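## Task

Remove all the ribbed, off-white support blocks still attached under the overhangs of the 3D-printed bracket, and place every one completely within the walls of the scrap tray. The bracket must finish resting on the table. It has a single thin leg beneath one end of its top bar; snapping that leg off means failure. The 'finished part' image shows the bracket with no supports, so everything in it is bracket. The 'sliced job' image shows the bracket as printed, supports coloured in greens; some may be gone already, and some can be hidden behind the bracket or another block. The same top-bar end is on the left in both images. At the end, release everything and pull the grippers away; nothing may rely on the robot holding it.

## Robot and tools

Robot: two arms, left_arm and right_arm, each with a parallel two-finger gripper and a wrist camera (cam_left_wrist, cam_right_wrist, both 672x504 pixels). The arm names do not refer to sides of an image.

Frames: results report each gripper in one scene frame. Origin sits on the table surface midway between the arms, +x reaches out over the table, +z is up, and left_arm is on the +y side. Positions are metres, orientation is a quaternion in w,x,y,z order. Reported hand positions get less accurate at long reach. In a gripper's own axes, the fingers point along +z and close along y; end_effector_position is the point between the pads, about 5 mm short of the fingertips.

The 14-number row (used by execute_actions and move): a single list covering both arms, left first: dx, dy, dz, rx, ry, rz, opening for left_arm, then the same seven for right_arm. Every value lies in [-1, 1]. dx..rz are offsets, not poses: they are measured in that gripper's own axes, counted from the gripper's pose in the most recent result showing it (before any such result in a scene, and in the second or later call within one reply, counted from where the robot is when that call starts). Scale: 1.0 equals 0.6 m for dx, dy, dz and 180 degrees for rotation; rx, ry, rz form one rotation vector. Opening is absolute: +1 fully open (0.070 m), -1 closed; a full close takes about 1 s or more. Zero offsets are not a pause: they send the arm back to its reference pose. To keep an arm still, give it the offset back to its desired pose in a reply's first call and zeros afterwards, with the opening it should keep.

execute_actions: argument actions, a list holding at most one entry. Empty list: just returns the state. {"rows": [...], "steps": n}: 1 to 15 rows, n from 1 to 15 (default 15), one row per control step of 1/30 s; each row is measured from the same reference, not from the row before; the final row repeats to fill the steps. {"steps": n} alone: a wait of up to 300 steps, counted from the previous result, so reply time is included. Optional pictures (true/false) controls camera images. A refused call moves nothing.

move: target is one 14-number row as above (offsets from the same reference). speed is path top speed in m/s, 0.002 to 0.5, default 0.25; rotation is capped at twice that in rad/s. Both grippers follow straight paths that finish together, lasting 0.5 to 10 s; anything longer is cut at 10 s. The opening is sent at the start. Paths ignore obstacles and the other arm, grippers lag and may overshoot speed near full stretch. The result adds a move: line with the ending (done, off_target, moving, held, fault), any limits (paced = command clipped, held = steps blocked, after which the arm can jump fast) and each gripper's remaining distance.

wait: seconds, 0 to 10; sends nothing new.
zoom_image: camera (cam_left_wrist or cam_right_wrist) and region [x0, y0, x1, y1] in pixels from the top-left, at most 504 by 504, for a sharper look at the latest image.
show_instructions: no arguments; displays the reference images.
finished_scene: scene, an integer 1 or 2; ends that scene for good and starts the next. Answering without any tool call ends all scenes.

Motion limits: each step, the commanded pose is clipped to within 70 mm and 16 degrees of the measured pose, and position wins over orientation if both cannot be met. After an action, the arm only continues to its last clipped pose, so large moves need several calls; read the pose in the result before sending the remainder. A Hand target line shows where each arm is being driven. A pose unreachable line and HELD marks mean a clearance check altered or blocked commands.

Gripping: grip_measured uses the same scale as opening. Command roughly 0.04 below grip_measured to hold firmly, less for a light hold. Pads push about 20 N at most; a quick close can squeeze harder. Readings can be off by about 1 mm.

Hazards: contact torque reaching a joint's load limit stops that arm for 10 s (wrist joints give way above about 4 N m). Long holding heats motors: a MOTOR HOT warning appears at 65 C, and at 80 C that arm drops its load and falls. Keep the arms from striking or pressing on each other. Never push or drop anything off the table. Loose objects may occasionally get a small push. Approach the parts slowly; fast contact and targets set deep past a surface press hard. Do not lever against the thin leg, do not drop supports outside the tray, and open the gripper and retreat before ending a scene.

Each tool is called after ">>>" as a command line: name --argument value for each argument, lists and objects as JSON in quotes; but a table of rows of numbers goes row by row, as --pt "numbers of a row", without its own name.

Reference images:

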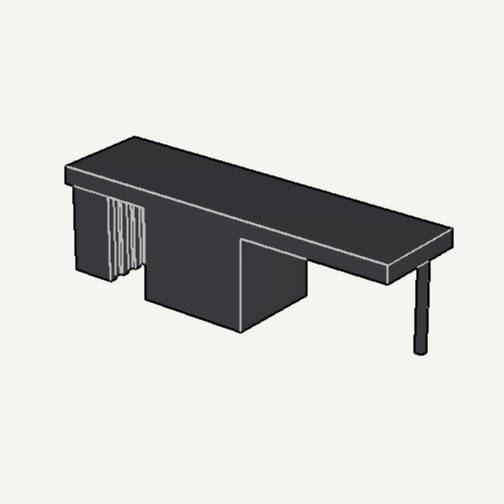

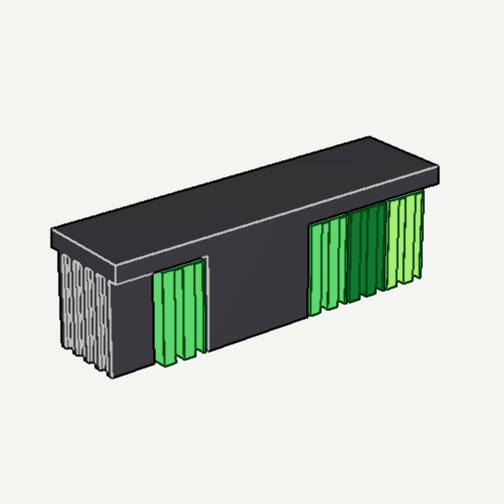

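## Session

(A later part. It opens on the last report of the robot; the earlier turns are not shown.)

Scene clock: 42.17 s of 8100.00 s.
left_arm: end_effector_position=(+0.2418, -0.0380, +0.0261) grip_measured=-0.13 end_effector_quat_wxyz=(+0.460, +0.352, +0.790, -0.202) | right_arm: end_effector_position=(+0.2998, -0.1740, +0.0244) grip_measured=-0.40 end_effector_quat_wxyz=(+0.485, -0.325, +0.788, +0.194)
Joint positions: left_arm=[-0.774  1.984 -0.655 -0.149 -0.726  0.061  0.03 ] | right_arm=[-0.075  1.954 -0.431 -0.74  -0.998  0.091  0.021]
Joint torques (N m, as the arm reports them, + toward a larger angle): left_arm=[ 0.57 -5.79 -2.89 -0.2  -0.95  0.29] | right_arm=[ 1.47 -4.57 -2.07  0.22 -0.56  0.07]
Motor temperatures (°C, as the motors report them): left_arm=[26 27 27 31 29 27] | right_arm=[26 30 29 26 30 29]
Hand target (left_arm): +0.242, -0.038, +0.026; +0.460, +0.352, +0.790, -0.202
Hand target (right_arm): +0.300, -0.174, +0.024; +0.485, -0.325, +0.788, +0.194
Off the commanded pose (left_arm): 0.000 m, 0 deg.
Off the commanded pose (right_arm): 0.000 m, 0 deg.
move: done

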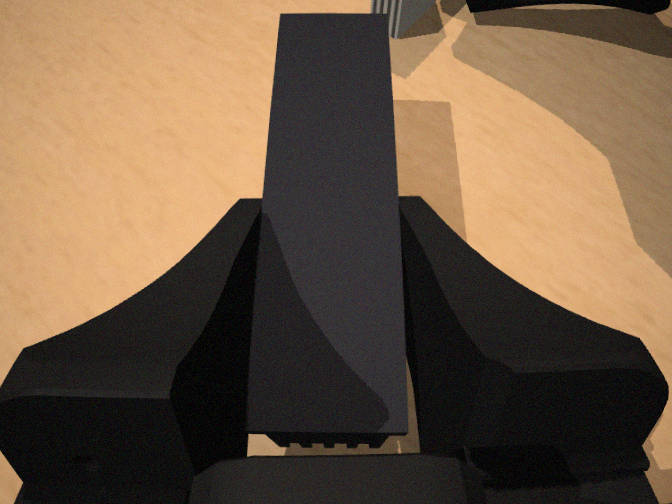

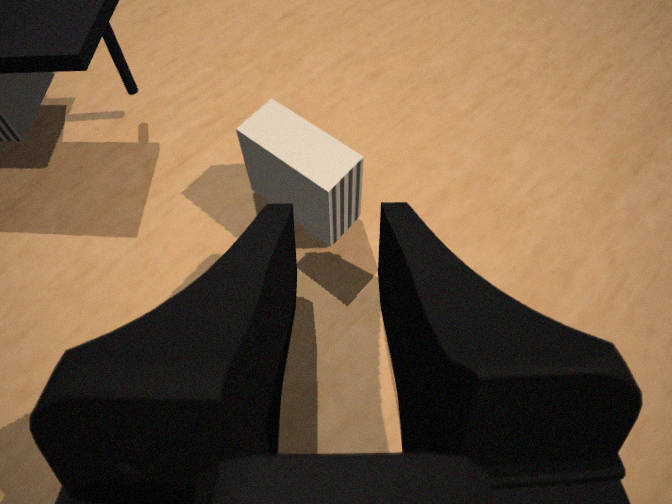

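>>> move --target '[0,0,0,0,0,0,-0.3,0.008,0,-0.02,0,0,0,-0.6]'

>>> move --target '[0,0,0,0,0,0,-0.3,-0.012,0.162,0.035,0,0,0,-1]' --speed 0.12

Scene clock: 43.63 s of 8100.00 s.
left_arm: end_effector_position=(+0.2418, -0.0380, +0.0261) grip_measured=-0.13 end_effector_quat_wxyz=(+0.460, +0.352, +0.790, -0.202) | right_arm: end_effector_position=(+0.2906, -0.1833, +0.0254) grip_measured=-0.60 end_effector_quat_wxyz=(+0.485, -0.326, +0.788, +0.194)
Joint positions: left_arm=[-0.774  1.984 -0.655 -0.149 -0.726  0.061  0.03 ] | right_arm=[-0.12   1.937 -0.392 -0.777 -1.017  0.077  0.014]
Joint torques (N m, as the arm reports them, + toward a larger angle): left_arm=[ 0.45 -5.86 -2.8  -0.21 -0.92  0.3 ] | right_arm=[ 0.62 -6.5  -0.83  0.14 -0.72 -0.14]
Motor temperatures (°C, as the motors report them): left_arm=[26 27 27 31 29 27] | right_arm=[26 30 29 26 30 29]
Hand target (left_arm): +0.242, -0.038, +0.026; +0.460, +0.352, +0.790, -0.202
Hand target (right_arm): +0.291, -0.183, +0.026; +0.485, -0.326, +0.788, +0.194
Off the commanded pose (left_arm): 0.000 m, 0 deg.
Off the commanded pose (right_arm): 0.000 m, 0 deg.
move: done

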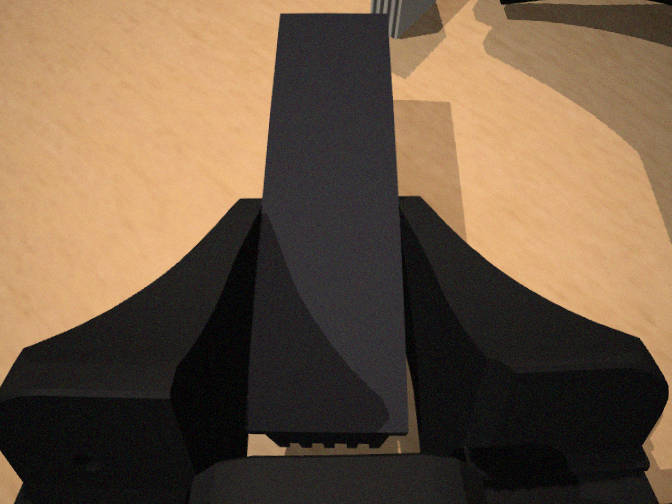

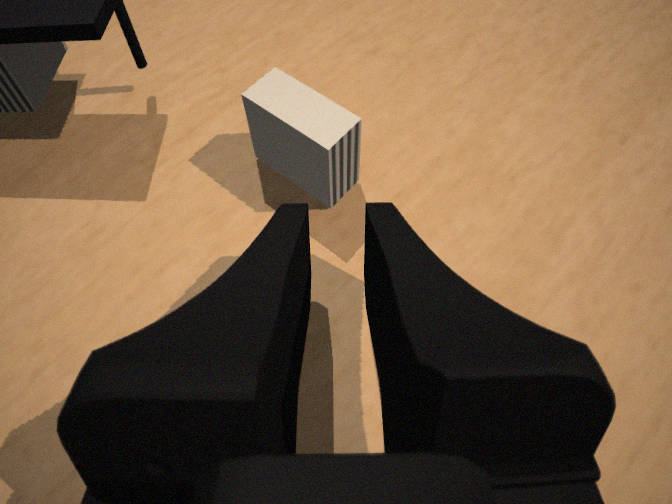

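Scene clock: 44.83 s of 8100.00 s.
left_arm: end_effector_position=(+0.2418, -0.0380, +0.0261) grip_measured=-0.13 end_effector_quat_wxyz=(+0.460, +0.352, +0.790, -0.202) | right_arm: end_effector_position=(+0.2364, -0.0961, +0.0227) grip_measured=-0.98 end_effector_quat_wxyz=(+0.485, -0.323, +0.788, +0.199)
Joint positions: left_arm=[-0.774  1.984 -0.655 -0.149 -0.726  0.061  0.03 ] | right_arm=[ 0.451  1.936 -0.294 -0.17  -1.088  0.004  0.001]
Joint torques (N m, as the arm reports them, + toward a larger angle): left_arm=[ 0.59 -5.76 -2.71 -0.21 -0.95  0.27] | right_arm=[ 0.19 -3.9  -2.48  0.02 -0.71 -0.09]
Motor temperatures (°C, as the motors report them): left_arm=[26 27 27 31 29 27] | right_arm=[26 30 28 26 30 29]
Hand target (left_arm): +0.242, -0.038, +0.026; +0.460, +0.352, +0.790, -0.202
Hand target (right_arm): +0.237, -0.096, +0.023; +0.486, -0.322, +0.788, +0.199
Off the commanded pose (left_arm): 0.000 m, 0 deg.
Off the commanded pose (right_arm): 0.003 m, 1 deg.
move: done

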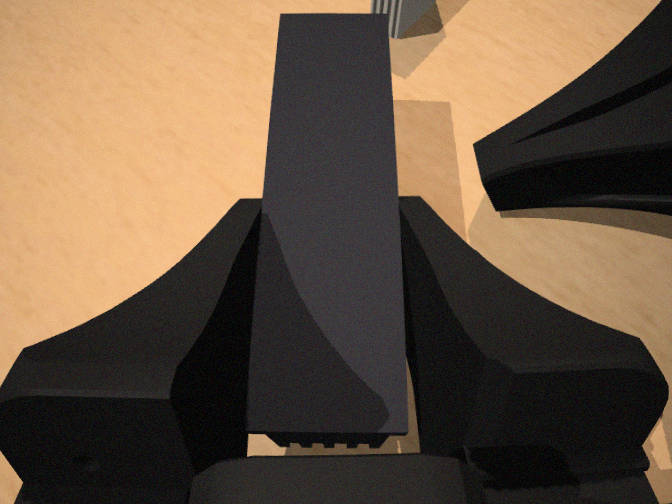

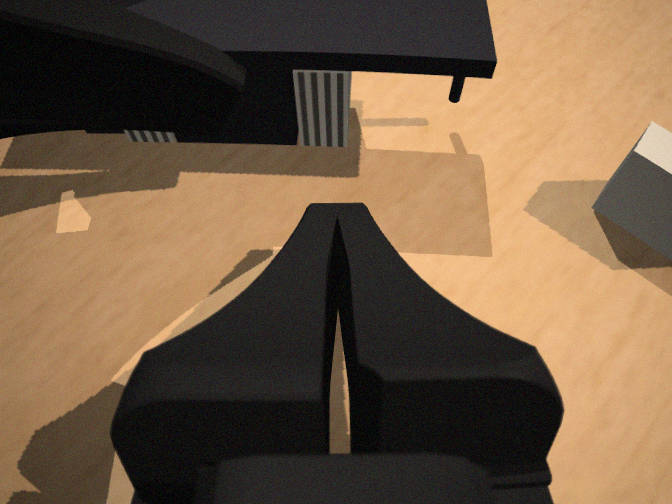

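>>> move --target '[-0.007,0,-0.004,0,0,0,-0.3,-0.021,0,0.046,0,0,0,-1]' --speed 0.02

Scene clock: 47.17 s of 8100.00 s.
left_arm: end_effector_position=(+0.2416, -0.0381, +0.0311) grip_measured=-0.13 end_effector_quat_wxyz=(+0.460, +0.352, +0.789, -0.202) | right_arm: end_effector_position=(+0.2581, -0.0744, +0.0215) grip_measured=-0.98 end_effector_quat_wxyz=(+0.485, -0.322, +0.788, +0.199)
Joint positions: left_arm=[-0.774  1.965 -0.656 -0.152 -0.706  0.066  0.03 ] | right_arm=[ 0.479  1.968 -0.415 -0.15  -1.001  0.019  0.001]
Joint torques (N m, as the arm reports them, + toward a larger angle): left_arm=[-0.28 -6.04 -3.54  0.04 -1.2   0.25] | right_arm=[ 1.83 -4.83 -2.38  0.17 -0.75  0.27]
Motor temperatures (°C, as the motors report them): left_arm=[26 27 27 31 29 27] | right_arm=[26 30 28 26 30 29]
Hand target (left_arm): +0.242, -0.038, +0.031; +0.460, +0.352, +0.790, -0.202
Hand target (right_arm): +0.258, -0.075, +0.021; +0.485, -0.323, +0.788, +0.199
Off the commanded pose (left_arm): 0.000 m, 0 deg.
Off the commanded pose (right_arm): 0.000 m, 0 deg.
move: done

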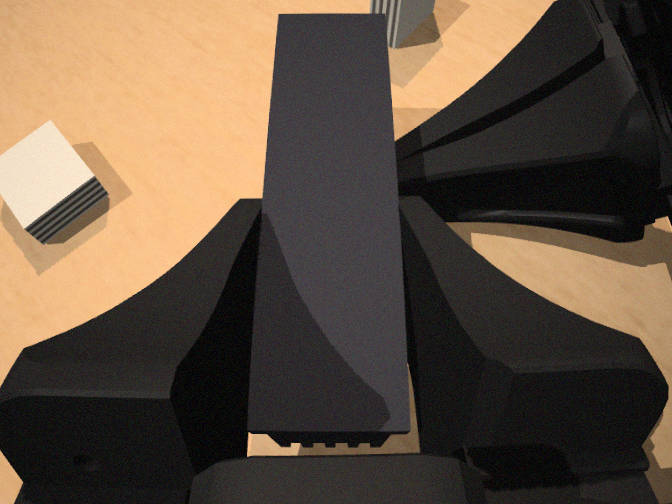

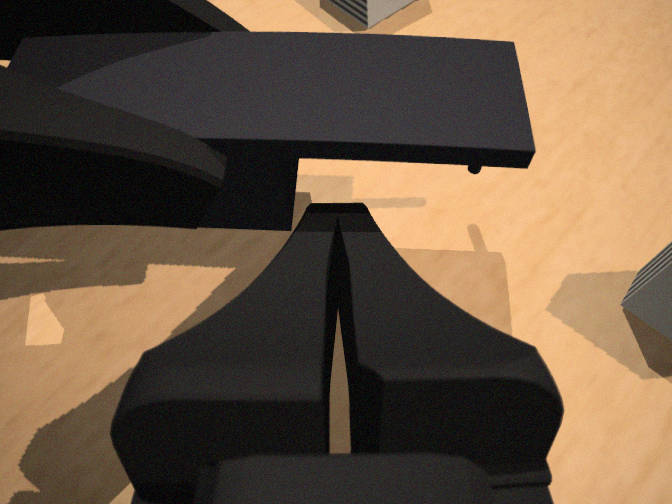

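>>> move --target '[0,0,0,0,0,0,-0.3,0.024,0,-0.05,0,0,0,-1]' --speed 0.1

>>> move --target '[0.02,0,0.0115,0,0,0,-0.3,0,0,0,0,0,0,-1]' --speed 0.04

>>> execute_actions --actions '[{"rows":[[0,0,0,0,0,0,0.1,0,0,0,0,0,0,-1]],"steps":8}]' --pictures false

>>> move --target '[0.024,0,-0.052,0,0,0,0.1,0,0,0,0,0,0,-1]' --speed 0.1

>>> move --target '[0,0,0,0,0,0,-0.3,0,0,0,0,0,0,0.2]'

>>> move --target '[-0.028,0,0.005,0,0,0,-0.3,0,0.02,0,0,0,0,0.2]' --speed 0.05

Scene clock: 50.30 s of 8100.00 s.
left_arm: end_effector_position=(+0.2418, -0.0379, +0.0309) grip_measured=-0.13 end_effector_quat_wxyz=(+0.460, +0.352, +0.790, -0.202) | right_arm: end_effector_position=(+0.2341, -0.0983, +0.0221) grip_measured=-0.98 end_effector_quat_wxyz=(+0.485, -0.323, +0.788, +0.199)
Joint positions: left_arm=[-0.774  1.965 -0.656 -0.152 -0.706  0.066  0.03 ] | right_arm=[ 0.448  1.937 -0.281 -0.172 -1.101  0.001  0.001]
Joint torques (N m, as the arm reports them, + toward a larger angle): left_arm=[-0.07 -6.14 -3.26  0.1  -1.05  0.04] | right_arm=[ 0.63 -5.77 -2.74  0.1  -0.47 -0.04]
Motor temperatures (°C, as the motors report them): left_arm=[26 27 27 31 29 27] | right_arm=[26 30 28 26 30 29]
Hand target (left_arm): +0.242, -0.038, +0.031; +0.460, +0.352, +0.789, -0.202
Hand target (right_arm): +0.235, -0.098, +0.022; +0.485, -0.323, +0.788, +0.199
Off the commanded pose (left_arm): 0.000 m, 0 deg.
Off the commanded pose (right_arm): 0.001 m, 0 deg.
move: done

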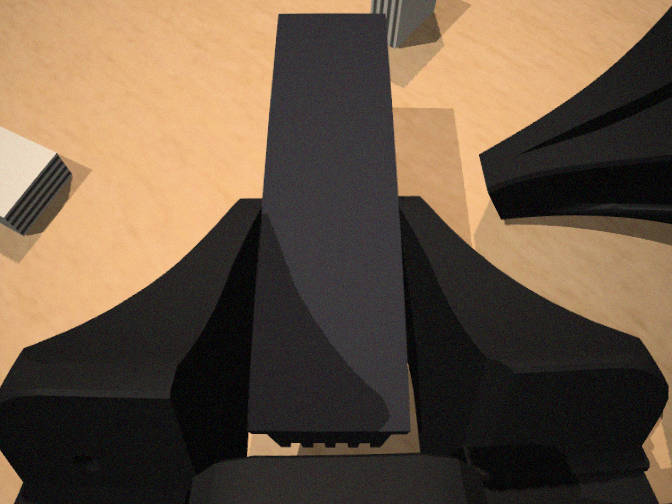

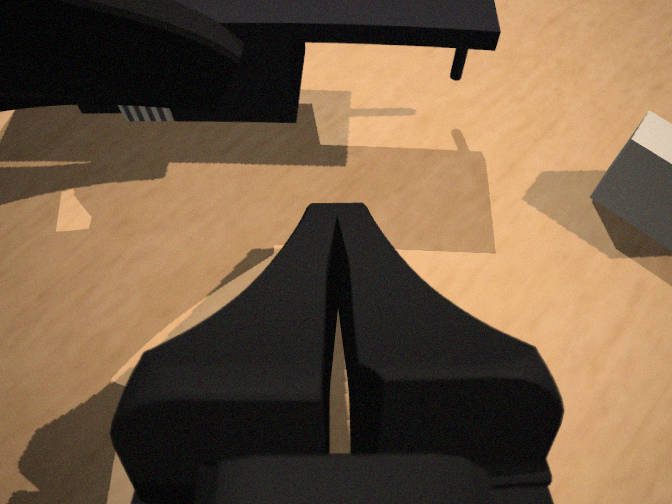

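Scene clock: 51.00 s of 8100.00 s.
left_arm: end_effector_position=(+0.2421, -0.0384, +0.0172) grip_measured=-0.13 end_effector_quat_wxyz=(+0.460, +0.352, +0.790, -0.202) | right_arm: end_effector_position=(+0.2342, -0.0983, +0.0221) grip_measured=-0.98 end_effector_quat_wxyz=(+0.485, -0.323, +0.788, +0.199)
Joint positions: left_arm=[-0.774  2.02  -0.656 -0.143 -0.762  0.053  0.03 ] | right_arm=[ 0.448  1.937 -0.281 -0.172 -1.101  0.001  0.001]
Joint torques (N m, as the arm reports them, + toward a larger angle): left_arm=[-0.14 -6.33 -1.36  0.09 -1.02 -0.14] | right_arm=[ 0.51 -5.86 -1.5   0.07 -0.6  -0.08]
Motor temperatures (°C, as the motors report them): left_arm=[26 27 27 31 29 27] | right_arm=[26 30 28 26 29 29]
Hand target (left_arm): +0.242, -0.038, +0.017; +0.460, +0.352, +0.790, -0.202
Hand target (right_arm): +0.234, -0.098, +0.022; +0.485, -0.323, +0.788, +0.199
Off the commanded pose (left_arm): 0.001 m, 0 deg.
Off the commanded pose (right_arm): 0.000 m, 0 deg.
move: done

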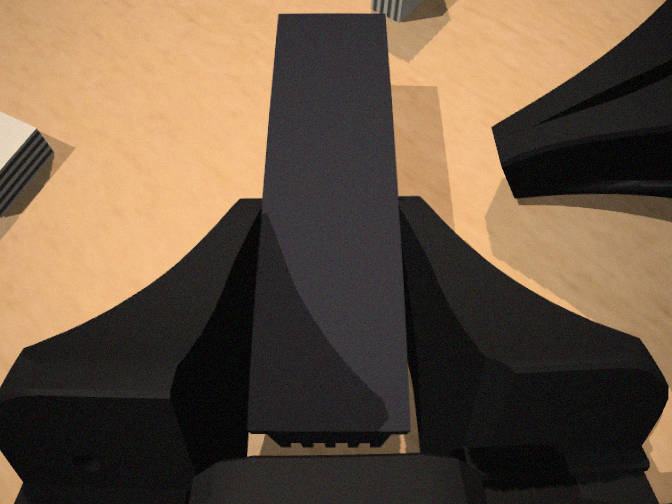

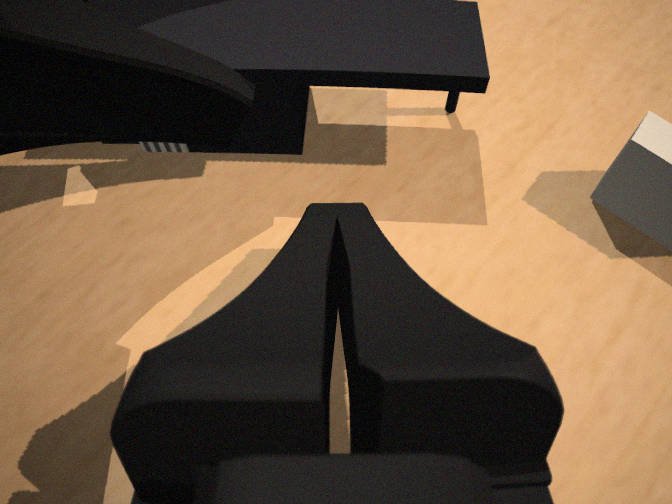

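Scene clock: 51.27 s of 8100.00 s.
left_arm: end_effector_position=(+0.2421, -0.0384, +0.0172) grip_measured=+0.10 end_effector_quat_wxyz=(+0.460, +0.352, +0.790, -0.202) | right_arm: end_effector_position=(+0.2342, -0.0983, +0.0221) grip_measured=-0.98 end_effector_quat_wxyz=(+0.485, -0.323, +0.788, +0.199)
Joint positions: left_arm=[-0.774  2.02  -0.656 -0.143 -0.762  0.053  0.038] | right_arm=[ 0.448  1.937 -0.281 -0.172 -1.101  0.001  0.001]
Joint torques (N m, as the arm reports them, + toward a larger angle): left_arm=[-0.21 -6.11 -1.7   0.11 -1.05 -0.16] | right_arm=[ 0.49 -5.88 -1.58  0.07 -0.6  -0.08]
Motor temperatures (°C, as the motors report them): left_arm=[26 27 27 31 29 27] | right_arm=[26 30 28 26 29 29]
Hand target (left_arm): +0.242, -0.038, +0.017; +0.460, +0.352, +0.790, -0.202
Hand target (right_arm): +0.234, -0.098, +0.022; +0.485, -0.323, +0.788, +0.199
Off the commanded pose (left_arm): 0.000 m, 0 deg.
Off the commanded pose (right_arm): 0.000 m, 0 deg.
Steps of this call (steps 1 to 8: all 8 steps of this action). Readings (end_effector_position):
1: left_arm (+0.2421, -0.0384, +0.0172) | right_arm (+0.2342, -0.0983, +0.0221)
2: left_arm (+0.2421, -0.0384, +0.0172) | right_arm (+0.2342, -0.0983, +0.0221)
4: left_arm (+0.2421, -0.0384, +0.0172) | right_arm (+0.2342, -0.0983, +0.0221)
8: the state above

Scene clock: 52.23 s of 8100.00 s.
left_arm: end_effector_position=(+0.2184, -0.0126, +0.0194) grip_measured=+0.10 end_effector_quat_wxyz=(+0.460, +0.352, +0.790, -0.202) | right_arm: end_effector_position=(+0.2342, -0.0983, +0.0221) grip_measured=-0.98 end_effector_quat_wxyz=(+0.485, -0.323, +0.788, +0.199)
Joint positions: left_arm=[-0.793  1.958 -0.511 -0.154 -0.843  0.043  0.039] | right_arm=[ 0.448  1.937 -0.281 -0.172 -1.101  0.001  0.001]
Joint torques (N m, as the arm reports them, + toward a larger angle): left_arm=[-0.18 -4.68 -3.   -0.19 -0.87 -0.14] | right_arm=[ 0.49 -5.89 -1.59  0.07 -0.59 -0.08]
Motor temperatures (°C, as the motors report them): left_arm=[26 27 27 31 29 27] | right_arm=[26 30 28 26 29 29]
Hand target (left_arm): +0.219, -0.013, +0.020; +0.460, +0.352, +0.790, -0.202
Hand target (right_arm): +0.234, -0.098, +0.022; +0.485, -0.323, +0.788, +0.199
Off the commanded pose (left_arm): 0.001 m, 0 deg.
Off the commanded pose (right_arm): 0.000 m, 0 deg.
move: done

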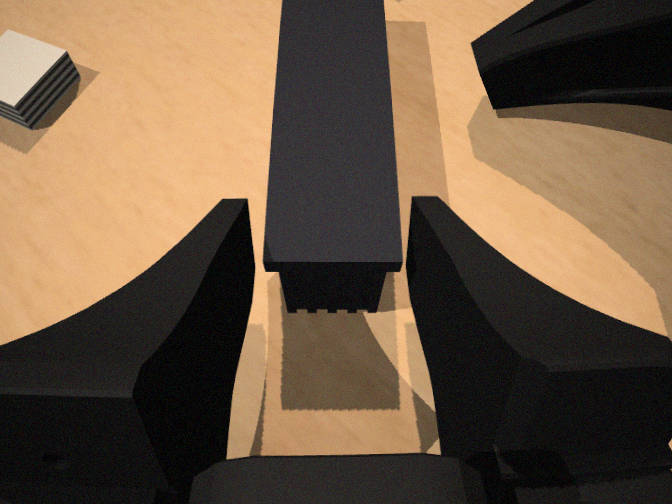

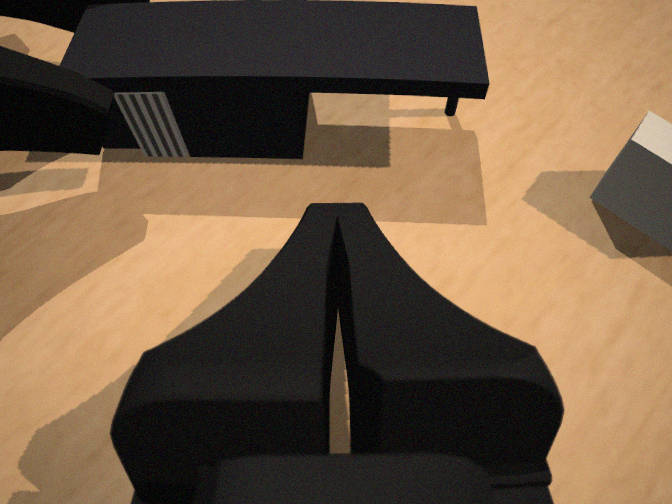

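Scene clock: 53.03 s of 8100.00 s.
left_arm: end_effector_position=(+0.2184, -0.0126, +0.0194) grip_measured=-0.14 end_effector_quat_wxyz=(+0.460, +0.352, +0.790, -0.202) | right_arm: end_effector_position=(+0.2342, -0.0983, +0.0221) grip_measured=+0.20 end_effector_quat_wxyz=(+0.485, -0.323, +0.788, +0.199)
Joint positions: left_arm=[-0.793  1.958 -0.511 -0.154 -0.843  0.043  0.03 ] | right_arm=[ 0.448  1.937 -0.281 -0.172 -1.101  0.001  0.042]
Joint torques (N m, as the arm reports them, + toward a larger angle): left_arm=[-0.11 -5.02 -2.33 -0.19 -0.96 -0.13] | right_arm=[ 0.49 -5.89 -1.58  0.07 -0.6  -0.08]
Motor temperatures (°C, as the motors report them): left_arm=[26 27 27 31 29 27] | right_arm=[26 30 28 26 29 29]
Hand target (left_arm): +0.218, -0.013, +0.019; +0.460, +0.352, +0.790, -0.202
Hand target (right_arm): +0.234, -0.098, +0.022; +0.485, -0.323, +0.788, +0.199
Off the commanded pose (left_arm): 0.000 m, 0 deg.
Off the commanded pose (right_arm): 0.000 m, 0 deg.
move: done

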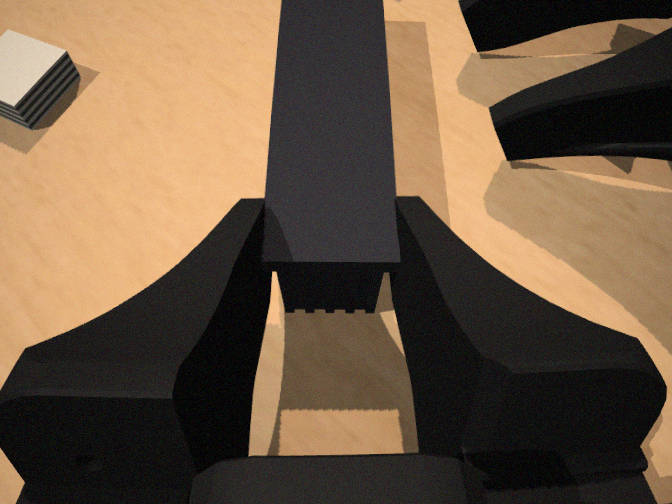

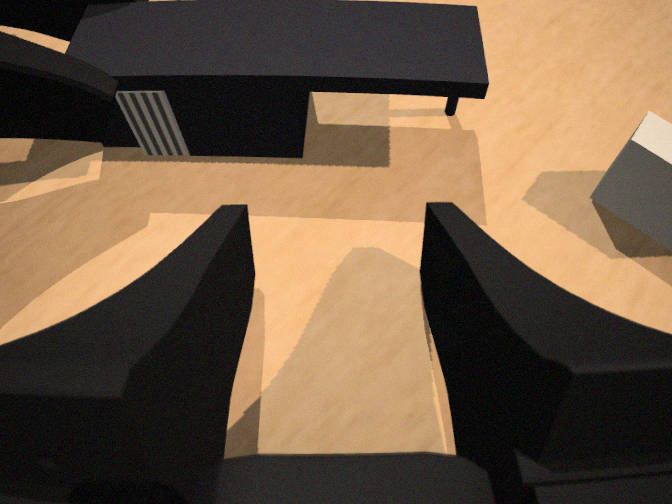

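Scene clock: 53.73 s of 8100.00 s.
left_arm: end_effector_position=(+0.2259, -0.0207, +0.0329) grip_measured=-0.14 end_effector_quat_wxyz=(+0.460, +0.352, +0.790, -0.202) | right_arm: end_effector_position=(+0.2254, -0.0893, +0.0222) grip_measured=+0.20 end_effector_quat_wxyz=(+0.485, -0.322, +0.788, +0.200)
Joint positions: left_arm=[-0.786  1.916 -0.559 -0.16  -0.755  0.06   0.03 ] | right_arm=[ 0.525  1.936 -0.275 -0.095 -1.107  0.002  0.042]
Joint torques (N m, as the arm reports them, + toward a larger angle): left_arm=[ 0.61 -5.22 -2.78 -0.19 -1.16  0.22] | right_arm=[ 0.86 -6.18 -0.03  0.05 -0.73  0.32]
Motor temperatures (°C, as the motors report them): left_arm=[26 27 27 31 29 27] | right_arm=[26 30 28 26 29 29]
Hand target (left_arm): +0.226, -0.020, +0.033; +0.460, +0.352, +0.790, -0.202
Hand target (right_arm): +0.225, -0.089, +0.022; +0.485, -0.322, +0.788, +0.200
Off the commanded pose (left_arm): 0.000 m, 0 deg.
Off the commanded pose (right_arm): 0.001 m, 0 deg.
move: done

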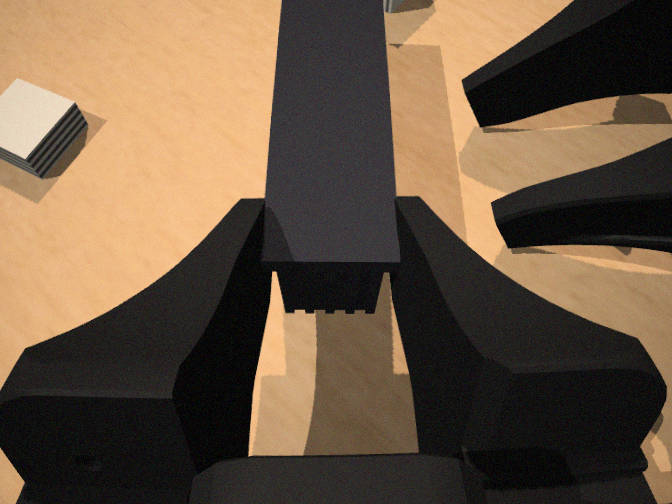

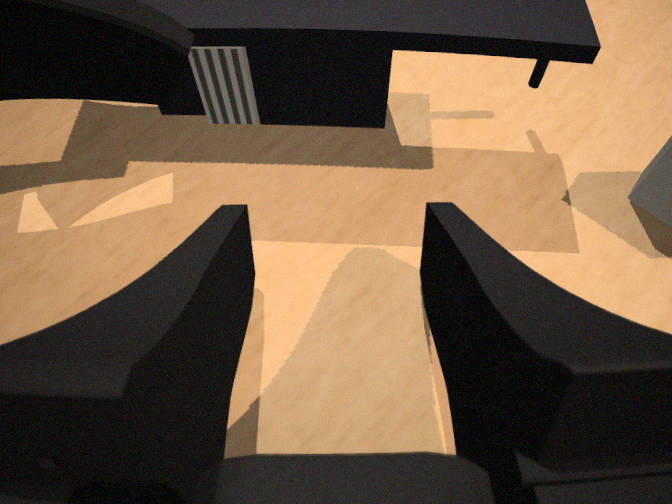

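>>> move --target '[0,0,0,0,0,0,-0.3,-0.022,0.002,0.048,0,0,0,0.2]' --speed 0.02

Scene clock: 56.07 s of 8100.00 s.
left_arm: end_effector_position=(+0.2261, -0.0204, +0.0327) grip_measured=-0.14 end_effector_quat_wxyz=(+0.460, +0.352, +0.790, -0.202) | right_arm: end_effector_position=(+0.2469, -0.0661, +0.0207) grip_measured=+0.20 end_effector_quat_wxyz=(+0.484, -0.322, +0.788, +0.200)
Joint positions: left_arm=[-0.786  1.916 -0.559 -0.161 -0.755  0.06   0.03 ] | right_arm=[ 0.548  1.968 -0.401 -0.077 -1.012  0.011  0.042]
Joint torques (N m, as the arm reports them, + toward a larger angle): left_arm=[ 0.08 -5.88 -1.98 -0.01 -0.95  0.17] | right_arm=[ 1.81 -4.81 -2.83  0.25 -0.67  0.3 ]
Motor temperatures (°C, as the motors report them): left_arm=[26 27 27 31 29 27] | right_arm=[26 30 28 26 29 29]
Hand target (left_arm): +0.226, -0.021, +0.033; +0.460, +0.352, +0.790, -0.202
Hand target (right_arm): +0.247, -0.066, +0.021; +0.485, -0.322, +0.788, +0.200
Off the commanded pose (left_arm): 0.000 m, 0 deg.
Off the commanded pose (right_arm): 0.000 m, 0 deg.
move: done

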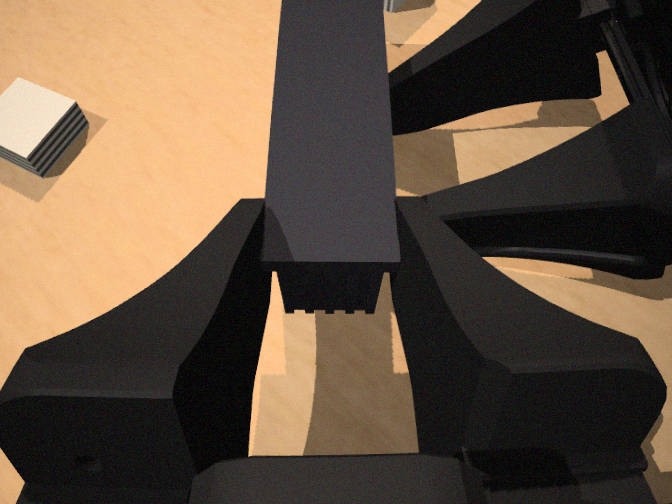

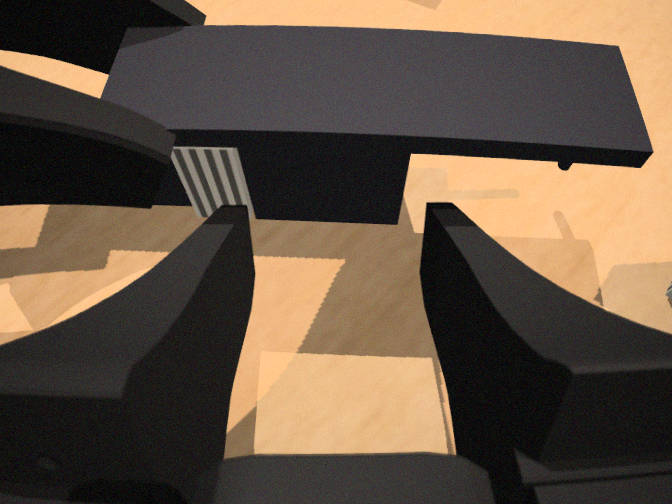

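>>> move --target '[0,0,0,0,0,0,-0.3,-0.005,0.001,0.008,0,0,0,0.2]' --speed 0.01

Scene clock: 57.33 s of 8100.00 s.
left_arm: end_effector_position=(+0.2259, -0.0207, +0.0329) grip_measured=-0.14 end_effector_quat_wxyz=(+0.460, +0.352, +0.790, -0.202) | right_arm: end_effector_position=(+0.2506, -0.0615, +0.0214) grip_measured=+0.20 end_effector_quat_wxyz=(+0.485, -0.322, +0.788, +0.200)
Joint positions: left_arm=[-0.786  1.916 -0.559 -0.16  -0.755  0.06   0.03 ] | right_arm=[ 0.554  1.971 -0.425 -0.072 -0.992  0.012  0.042]
Joint torques (N m, as the arm reports them, + toward a larger angle): left_arm=[ 0.17 -4.84 -2.02 -0.14 -1.06  0.16] | right_arm=[ 1.79 -4.68 -2.68  0.23 -0.53  0.29]
Motor temperatures (°C, as the motors report them): left_arm=[26 27 27 31 29 27] | right_arm=[26 30 28 26 29 29]
Hand target (left_arm): +0.226, -0.020, +0.033; +0.460, +0.352, +0.790, -0.202
Hand target (right_arm): +0.250, -0.062, +0.021; +0.484, -0.322, +0.788, +0.200
Off the commanded pose (left_arm): 0.000 m, 0 deg.
Off the commanded pose (right_arm): 0.000 m, 0 deg.
move: done

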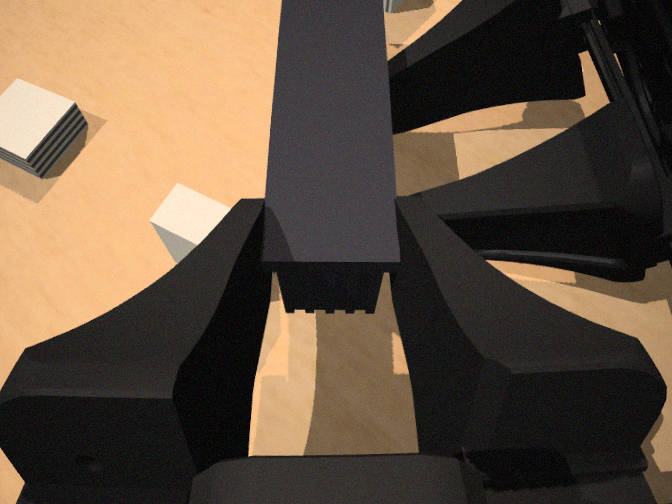

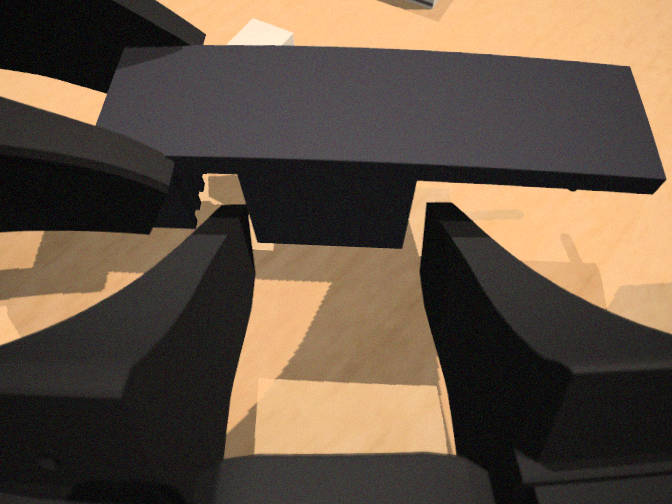

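>>> move --target '[-0.03,0,-0.03,0,0,0,-0.3,0.02,0,-0.075,0,0,0,0.2]' --speed 0.1

>>> move --target '[0.04,0,-0.07,0,0,0,-0.3,-0.073,-0.183,-0.018,0,0.22,0,0.2]'

>>> move --target '[0.052,-0.09,0.03,0,0,0,-0.3,0,0,0,-0.05,0,-0.22,0.4]' --speed 0.2

Scene clock: 60.20 s of 8100.00 s.
left_arm: end_effector_position=(+0.2213, -0.0153, +0.0574) grip_measured=-0.14 end_effector_quat_wxyz=(+0.460, +0.352, +0.790, -0.202) | right_arm: end_effector_position=(+0.2181, -0.0940, +0.0313) grip_measured=+0.20 end_effector_quat_wxyz=(+0.484, -0.323, +0.788, +0.200)
Joint positions: left_arm=[-0.79   1.8   -0.545 -0.186 -0.655  0.09   0.03 ] | right_arm=[ 0.532  1.871 -0.242 -0.091 -1.074  0.006  0.042]
Joint torques (N m, as the arm reports them, + toward a larger angle): left_arm=[-0.29 -4.35 -1.67 -0.1  -1.17  0.17] | right_arm=[ 0.44 -4.63 -2.94  0.08 -0.56 -0.13]
Motor temperatures (°C, as the motors report them): left_arm=[26 27 27 31 29 27] | right_arm=[26 30 28 26 29 29]
Hand target (left_arm): +0.221, -0.015, +0.057; +0.460, +0.352, +0.790, -0.202
Hand target (right_arm): +0.218, -0.094, +0.031; +0.485, -0.322, +0.788, +0.200
Off the commanded pose (left_arm): 0.000 m, 0 deg.
Off the commanded pose (right_arm): 0.001 m, 0 deg.
move: done

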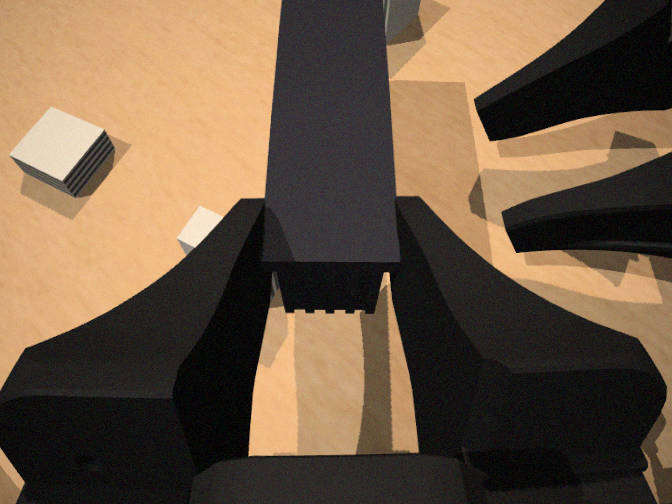

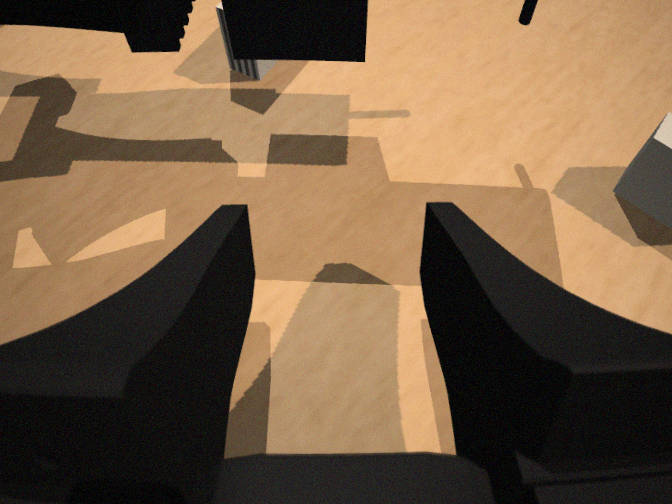

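Scene clock: 62.87 s of 8100.00 s.
left_arm: end_effector_position=(+0.1884, +0.0203, +0.0567) grip_measured=-0.14 end_effector_quat_wxyz=(+0.460, +0.352, +0.790, -0.202) | right_arm: end_effector_position=(+0.3035, -0.1655, +0.0753) grip_measured=+0.20 end_effector_quat_wxyz=(+0.189, -0.372, +0.906, +0.076)
Joint positions: left_arm=[-0.828  1.698 -0.354 -0.216 -0.745  0.082  0.03 ] | right_arm=[ 0.191  1.699 -1.03   0.281  0.63  -0.628  0.042]
Joint torques (N m, as the arm reports them, + toward a larger angle): left_arm=[ 0.15 -3.09 -3.37 -0.07 -0.99 -0.15] | right_arm=[ 0.99 -5.54 -6.26  0.17 -0.14  0.24]
Motor temperatures (°C, as the motors report them): left_arm=[26 27 27 31 29 27] | right_arm=[26 30 29 26 29 29]
Hand target (left_arm): +0.188, +0.020, +0.057; +0.460, +0.352, +0.790, -0.202
Hand target (right_arm): +0.303, -0.165, +0.075; +0.189, -0.372, +0.905, +0.076
Off the commanded pose (left_arm): 0.001 m, 0 deg.
Off the commanded pose (right_arm): 0.001 m, 0 deg.
move: done; limits=paced

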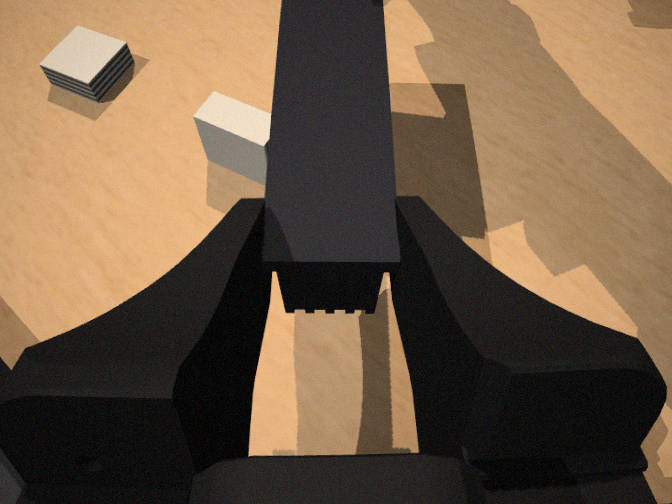

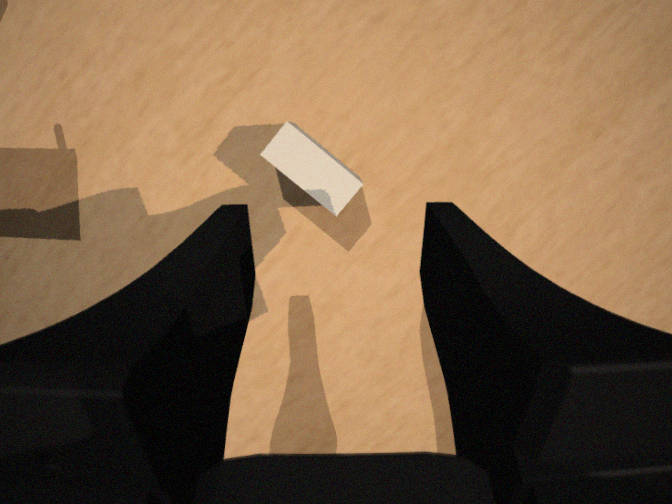

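Scene clock: 64.93 s of 8100.00 s.
left_arm: end_effector_position=(+0.1496, -0.0168, +0.0214) grip_measured=-0.14 end_effector_quat_wxyz=(+0.461, +0.353, +0.789, -0.201) | right_arm: end_effector_position=(+0.3037, -0.1658, +0.0749) grip_measured=+0.40 end_effector_quat_wxyz=(+0.174, -0.670, +0.717, +0.076)
Joint positions: left_arm=[-1.109  1.915 -0.404 -0.494 -0.924  0.089  0.03 ] | right_arm=[ 0.115  1.775 -1.144  0.406  0.821 -1.478  0.049]
Joint torques (N m, as the arm reports them, + toward a larger angle): left_arm=[ 0.41 -4.96 -2.4  -0.02 -1.14 -0.16] | right_arm=[ 0.34 -6.07 -5.91  0.46 -0.01  0.3 ]
Motor temperatures (°C, as the motors report them): left_arm=[26 27 27 31 29 27] | right_arm=[26 30 29 26 29 29]
Hand target (left_arm): +0.150, -0.017, +0.022; +0.461, +0.353, +0.789, -0.201
Hand target (right_arm): +0.304, -0.166, +0.075; -0.174, +0.670, -0.718, -0.076
Off the commanded pose (left_arm): 0.002 m, 0 deg.
Off the commanded pose (right_arm): 0.000 m, 0 deg.
move: done

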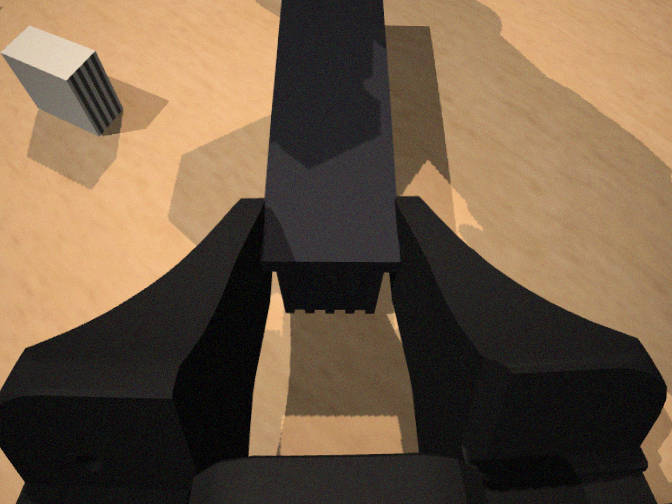

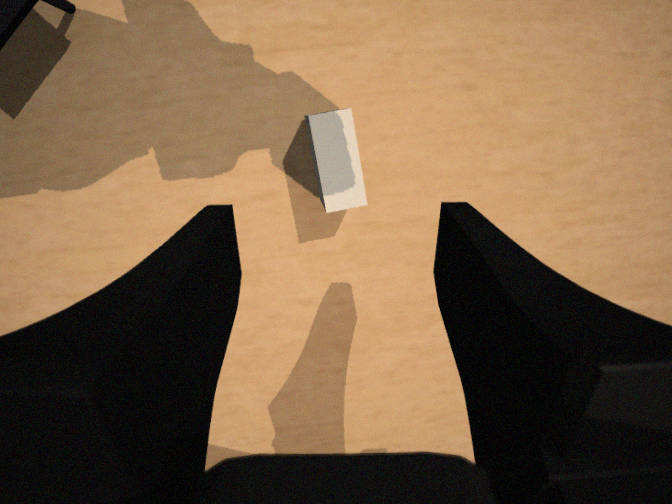

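>>> move --target '[0.002,0,0.001,0,0,0,0.2,0,0,0.092,0,0,-0.05,0.2]' --speed 0.1

>>> move --target '[-0.087,0,-0.05,0,0,0,0.7,0,0,0,0,0,0,-0.75]' --speed 0.15

>>> move --target '[-0.037,0.155,0.08,0.113,0.218,0.128,0.7,0.05,0,-0.17,0,-0.05,0.12,-0.75]'

Scene clock: 68.17 s of 8100.00 s.
left_arm: end_effector_position=(+0.1496, -0.0168, +0.0201) grip_measured=+0.20 end_effector_quat_wxyz=(+0.461, +0.353, +0.789, -0.201) | right_arm: end_effector_position=(+0.3113, -0.1468, +0.0225) grip_measured=+0.20 end_effector_quat_wxyz=(-0.179, +0.725, -0.663, -0.062)
Joint positions: left_arm=[-1.11   1.922 -0.404 -0.492 -0.93   0.085  0.042] | right_arm=[ 0.163  1.91  -1.107  0.477  0.65  -1.692  0.042]
Joint torques (N m, as the arm reports them, + toward a larger angle): left_arm=[-0.34 -4.09 -0.74  0.18 -1.13 -0.16] | right_arm=[ 1.26 -8.52 -3.92  0.31  0.14  0.32]
Motor temperatures (°C, as the motors report them): left_arm=[26 27 27 31 29 27] | right_arm=[26 30 29 26 29 29]
Hand target (left_arm): +0.150, -0.017, +0.020; +0.461, +0.353, +0.789, -0.201
Hand target (right_arm): +0.311, -0.147, +0.023; -0.179, +0.724, -0.663, -0.062
Off the commanded pose (left_arm): 0.000 m, 0 deg.
Off the commanded pose (right_arm): 0.001 m, 0 deg.
move: done

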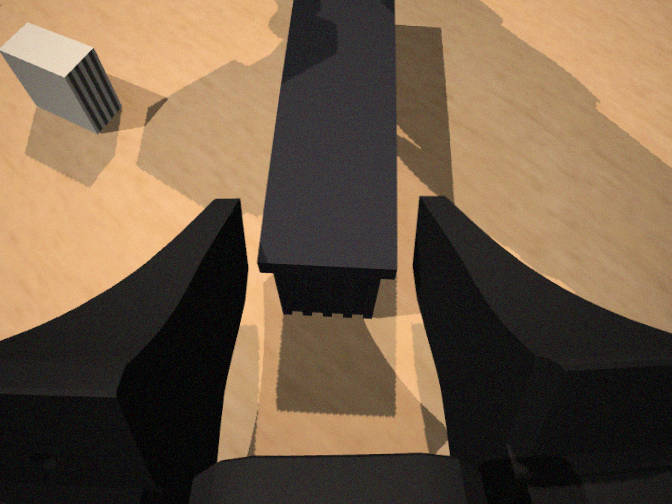

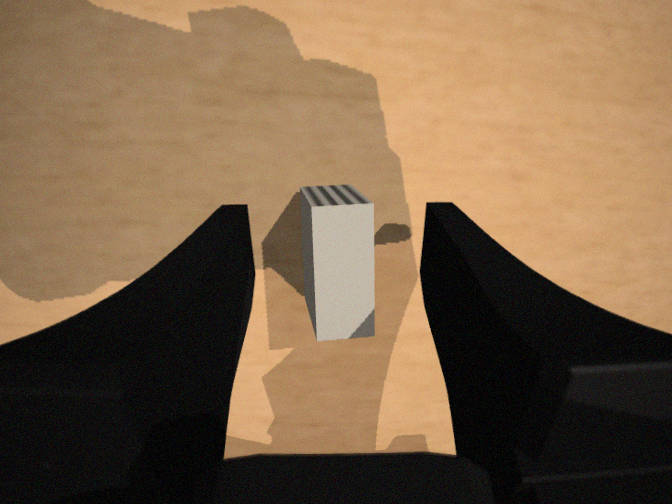

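Scene clock: 68.93 s of 8100.00 s.
left_arm: end_effector_position=(+0.1492, -0.0160, +0.0801) grip_measured=+0.70 end_effector_quat_wxyz=(+0.462, +0.353, +0.789, -0.201) | right_arm: end_effector_position=(+0.3112, -0.1468, +0.0224) grip_measured=-0.61 end_effector_quat_wxyz=(-0.179, +0.725, -0.663, -0.063)
Joint positions: left_arm=[-1.111  1.63  -0.445 -0.676 -0.652  0.343  0.059] | right_arm=[ 0.163  1.91  -1.107  0.477  0.65  -1.691  0.013]
Joint torques (N m, as the arm reports them, + toward a larger angle): left_arm=[-0.31 -3.19 -3.49  0.21 -0.88 -0.14] | right_arm=[ 1.41 -8.26 -3.76  0.36  0.01  0.09]
Motor temperatures (°C, as the motors report them): left_arm=[26 27 27 31 29 27] | right_arm=[26 30 29 26 29 29]
Hand target (left_arm): +0.149, -0.016, +0.080; +0.462, +0.353, +0.788, -0.202
Hand target (right_arm): +0.311, -0.147, +0.023; -0.179, +0.725, -0.663, -0.062
Off the commanded pose (left_arm): 0.001 m, 0 deg.
Off the commanded pose (right_arm): 0.000 m, 0 deg.
move: done

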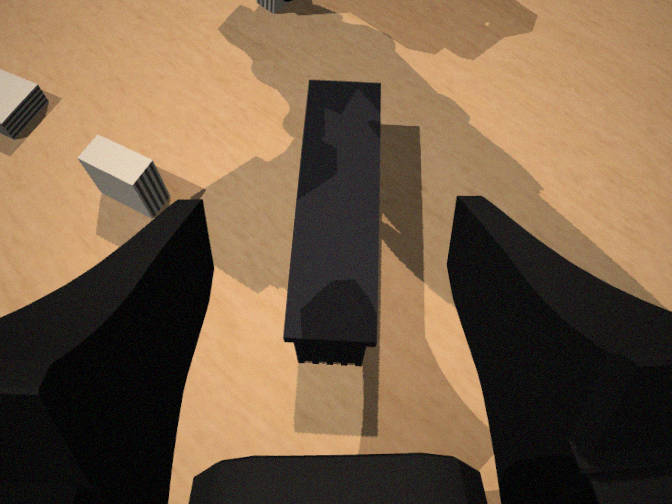

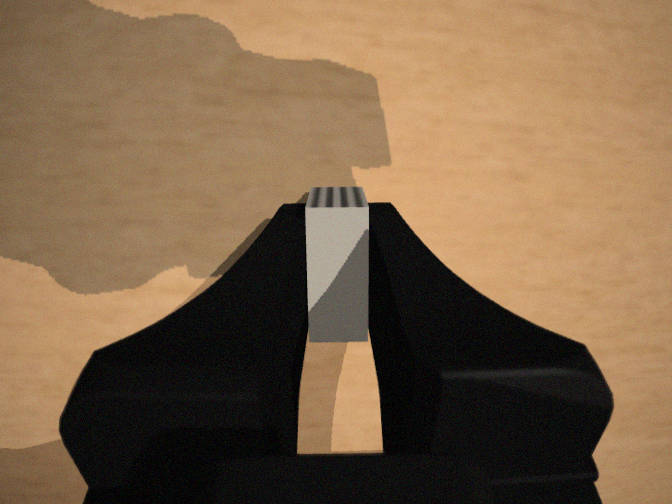

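Scene clock: 71.07 s of 8100.00 s.
left_arm: end_effector_position=(+0.2527, +0.0092, +0.0769) grip_measured=+0.70 end_effector_quat_wxyz=(+0.135, +0.620, +0.764, -0.117) | right_arm: end_effector_position=(+0.3007, -0.2110, +0.1083) grip_measured=-0.61 end_effector_quat_wxyz=(+0.214, -0.581, +0.771, +0.148)
Joint positions: left_arm=[-0.51   1.87  -1.301 -0.313  0.838  0.861  0.059] | right_arm=[-0.121  1.692 -1.114  0.606  0.973 -1.575  0.013]
Joint torques (N m, as the arm reports them, + toward a larger angle): left_arm=[-0.03 -6.84 -3.16 -0.23 -0.47 -0.19] | right_arm=[ 1.75 -6.14 -5.7   0.55 -0.05  0.  ]
Motor temperatures (°C, as the motors report them): left_arm=[26 27 27 31 29 27] | right_arm=[26 30 29 26 29 29]
Hand target (left_arm): +0.252, +0.009, +0.077; +0.134, +0.619, +0.765, -0.117
Hand target (right_arm): +0.301, -0.211, +0.108; +0.214, -0.581, +0.771, +0.148
Off the commanded pose (left_arm): 0.002 m, 1 deg.
Off the commanded pose (right_arm): 0.002 m, 0 deg.
move: done

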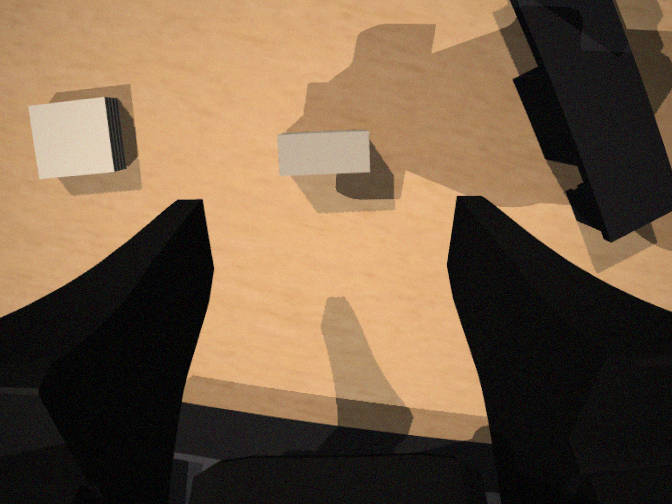

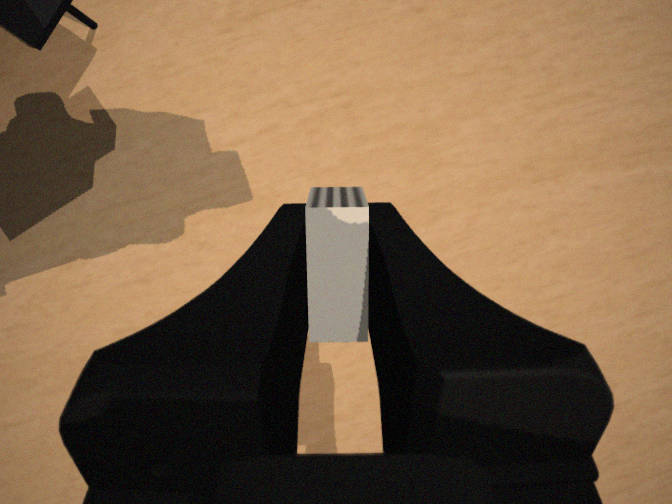

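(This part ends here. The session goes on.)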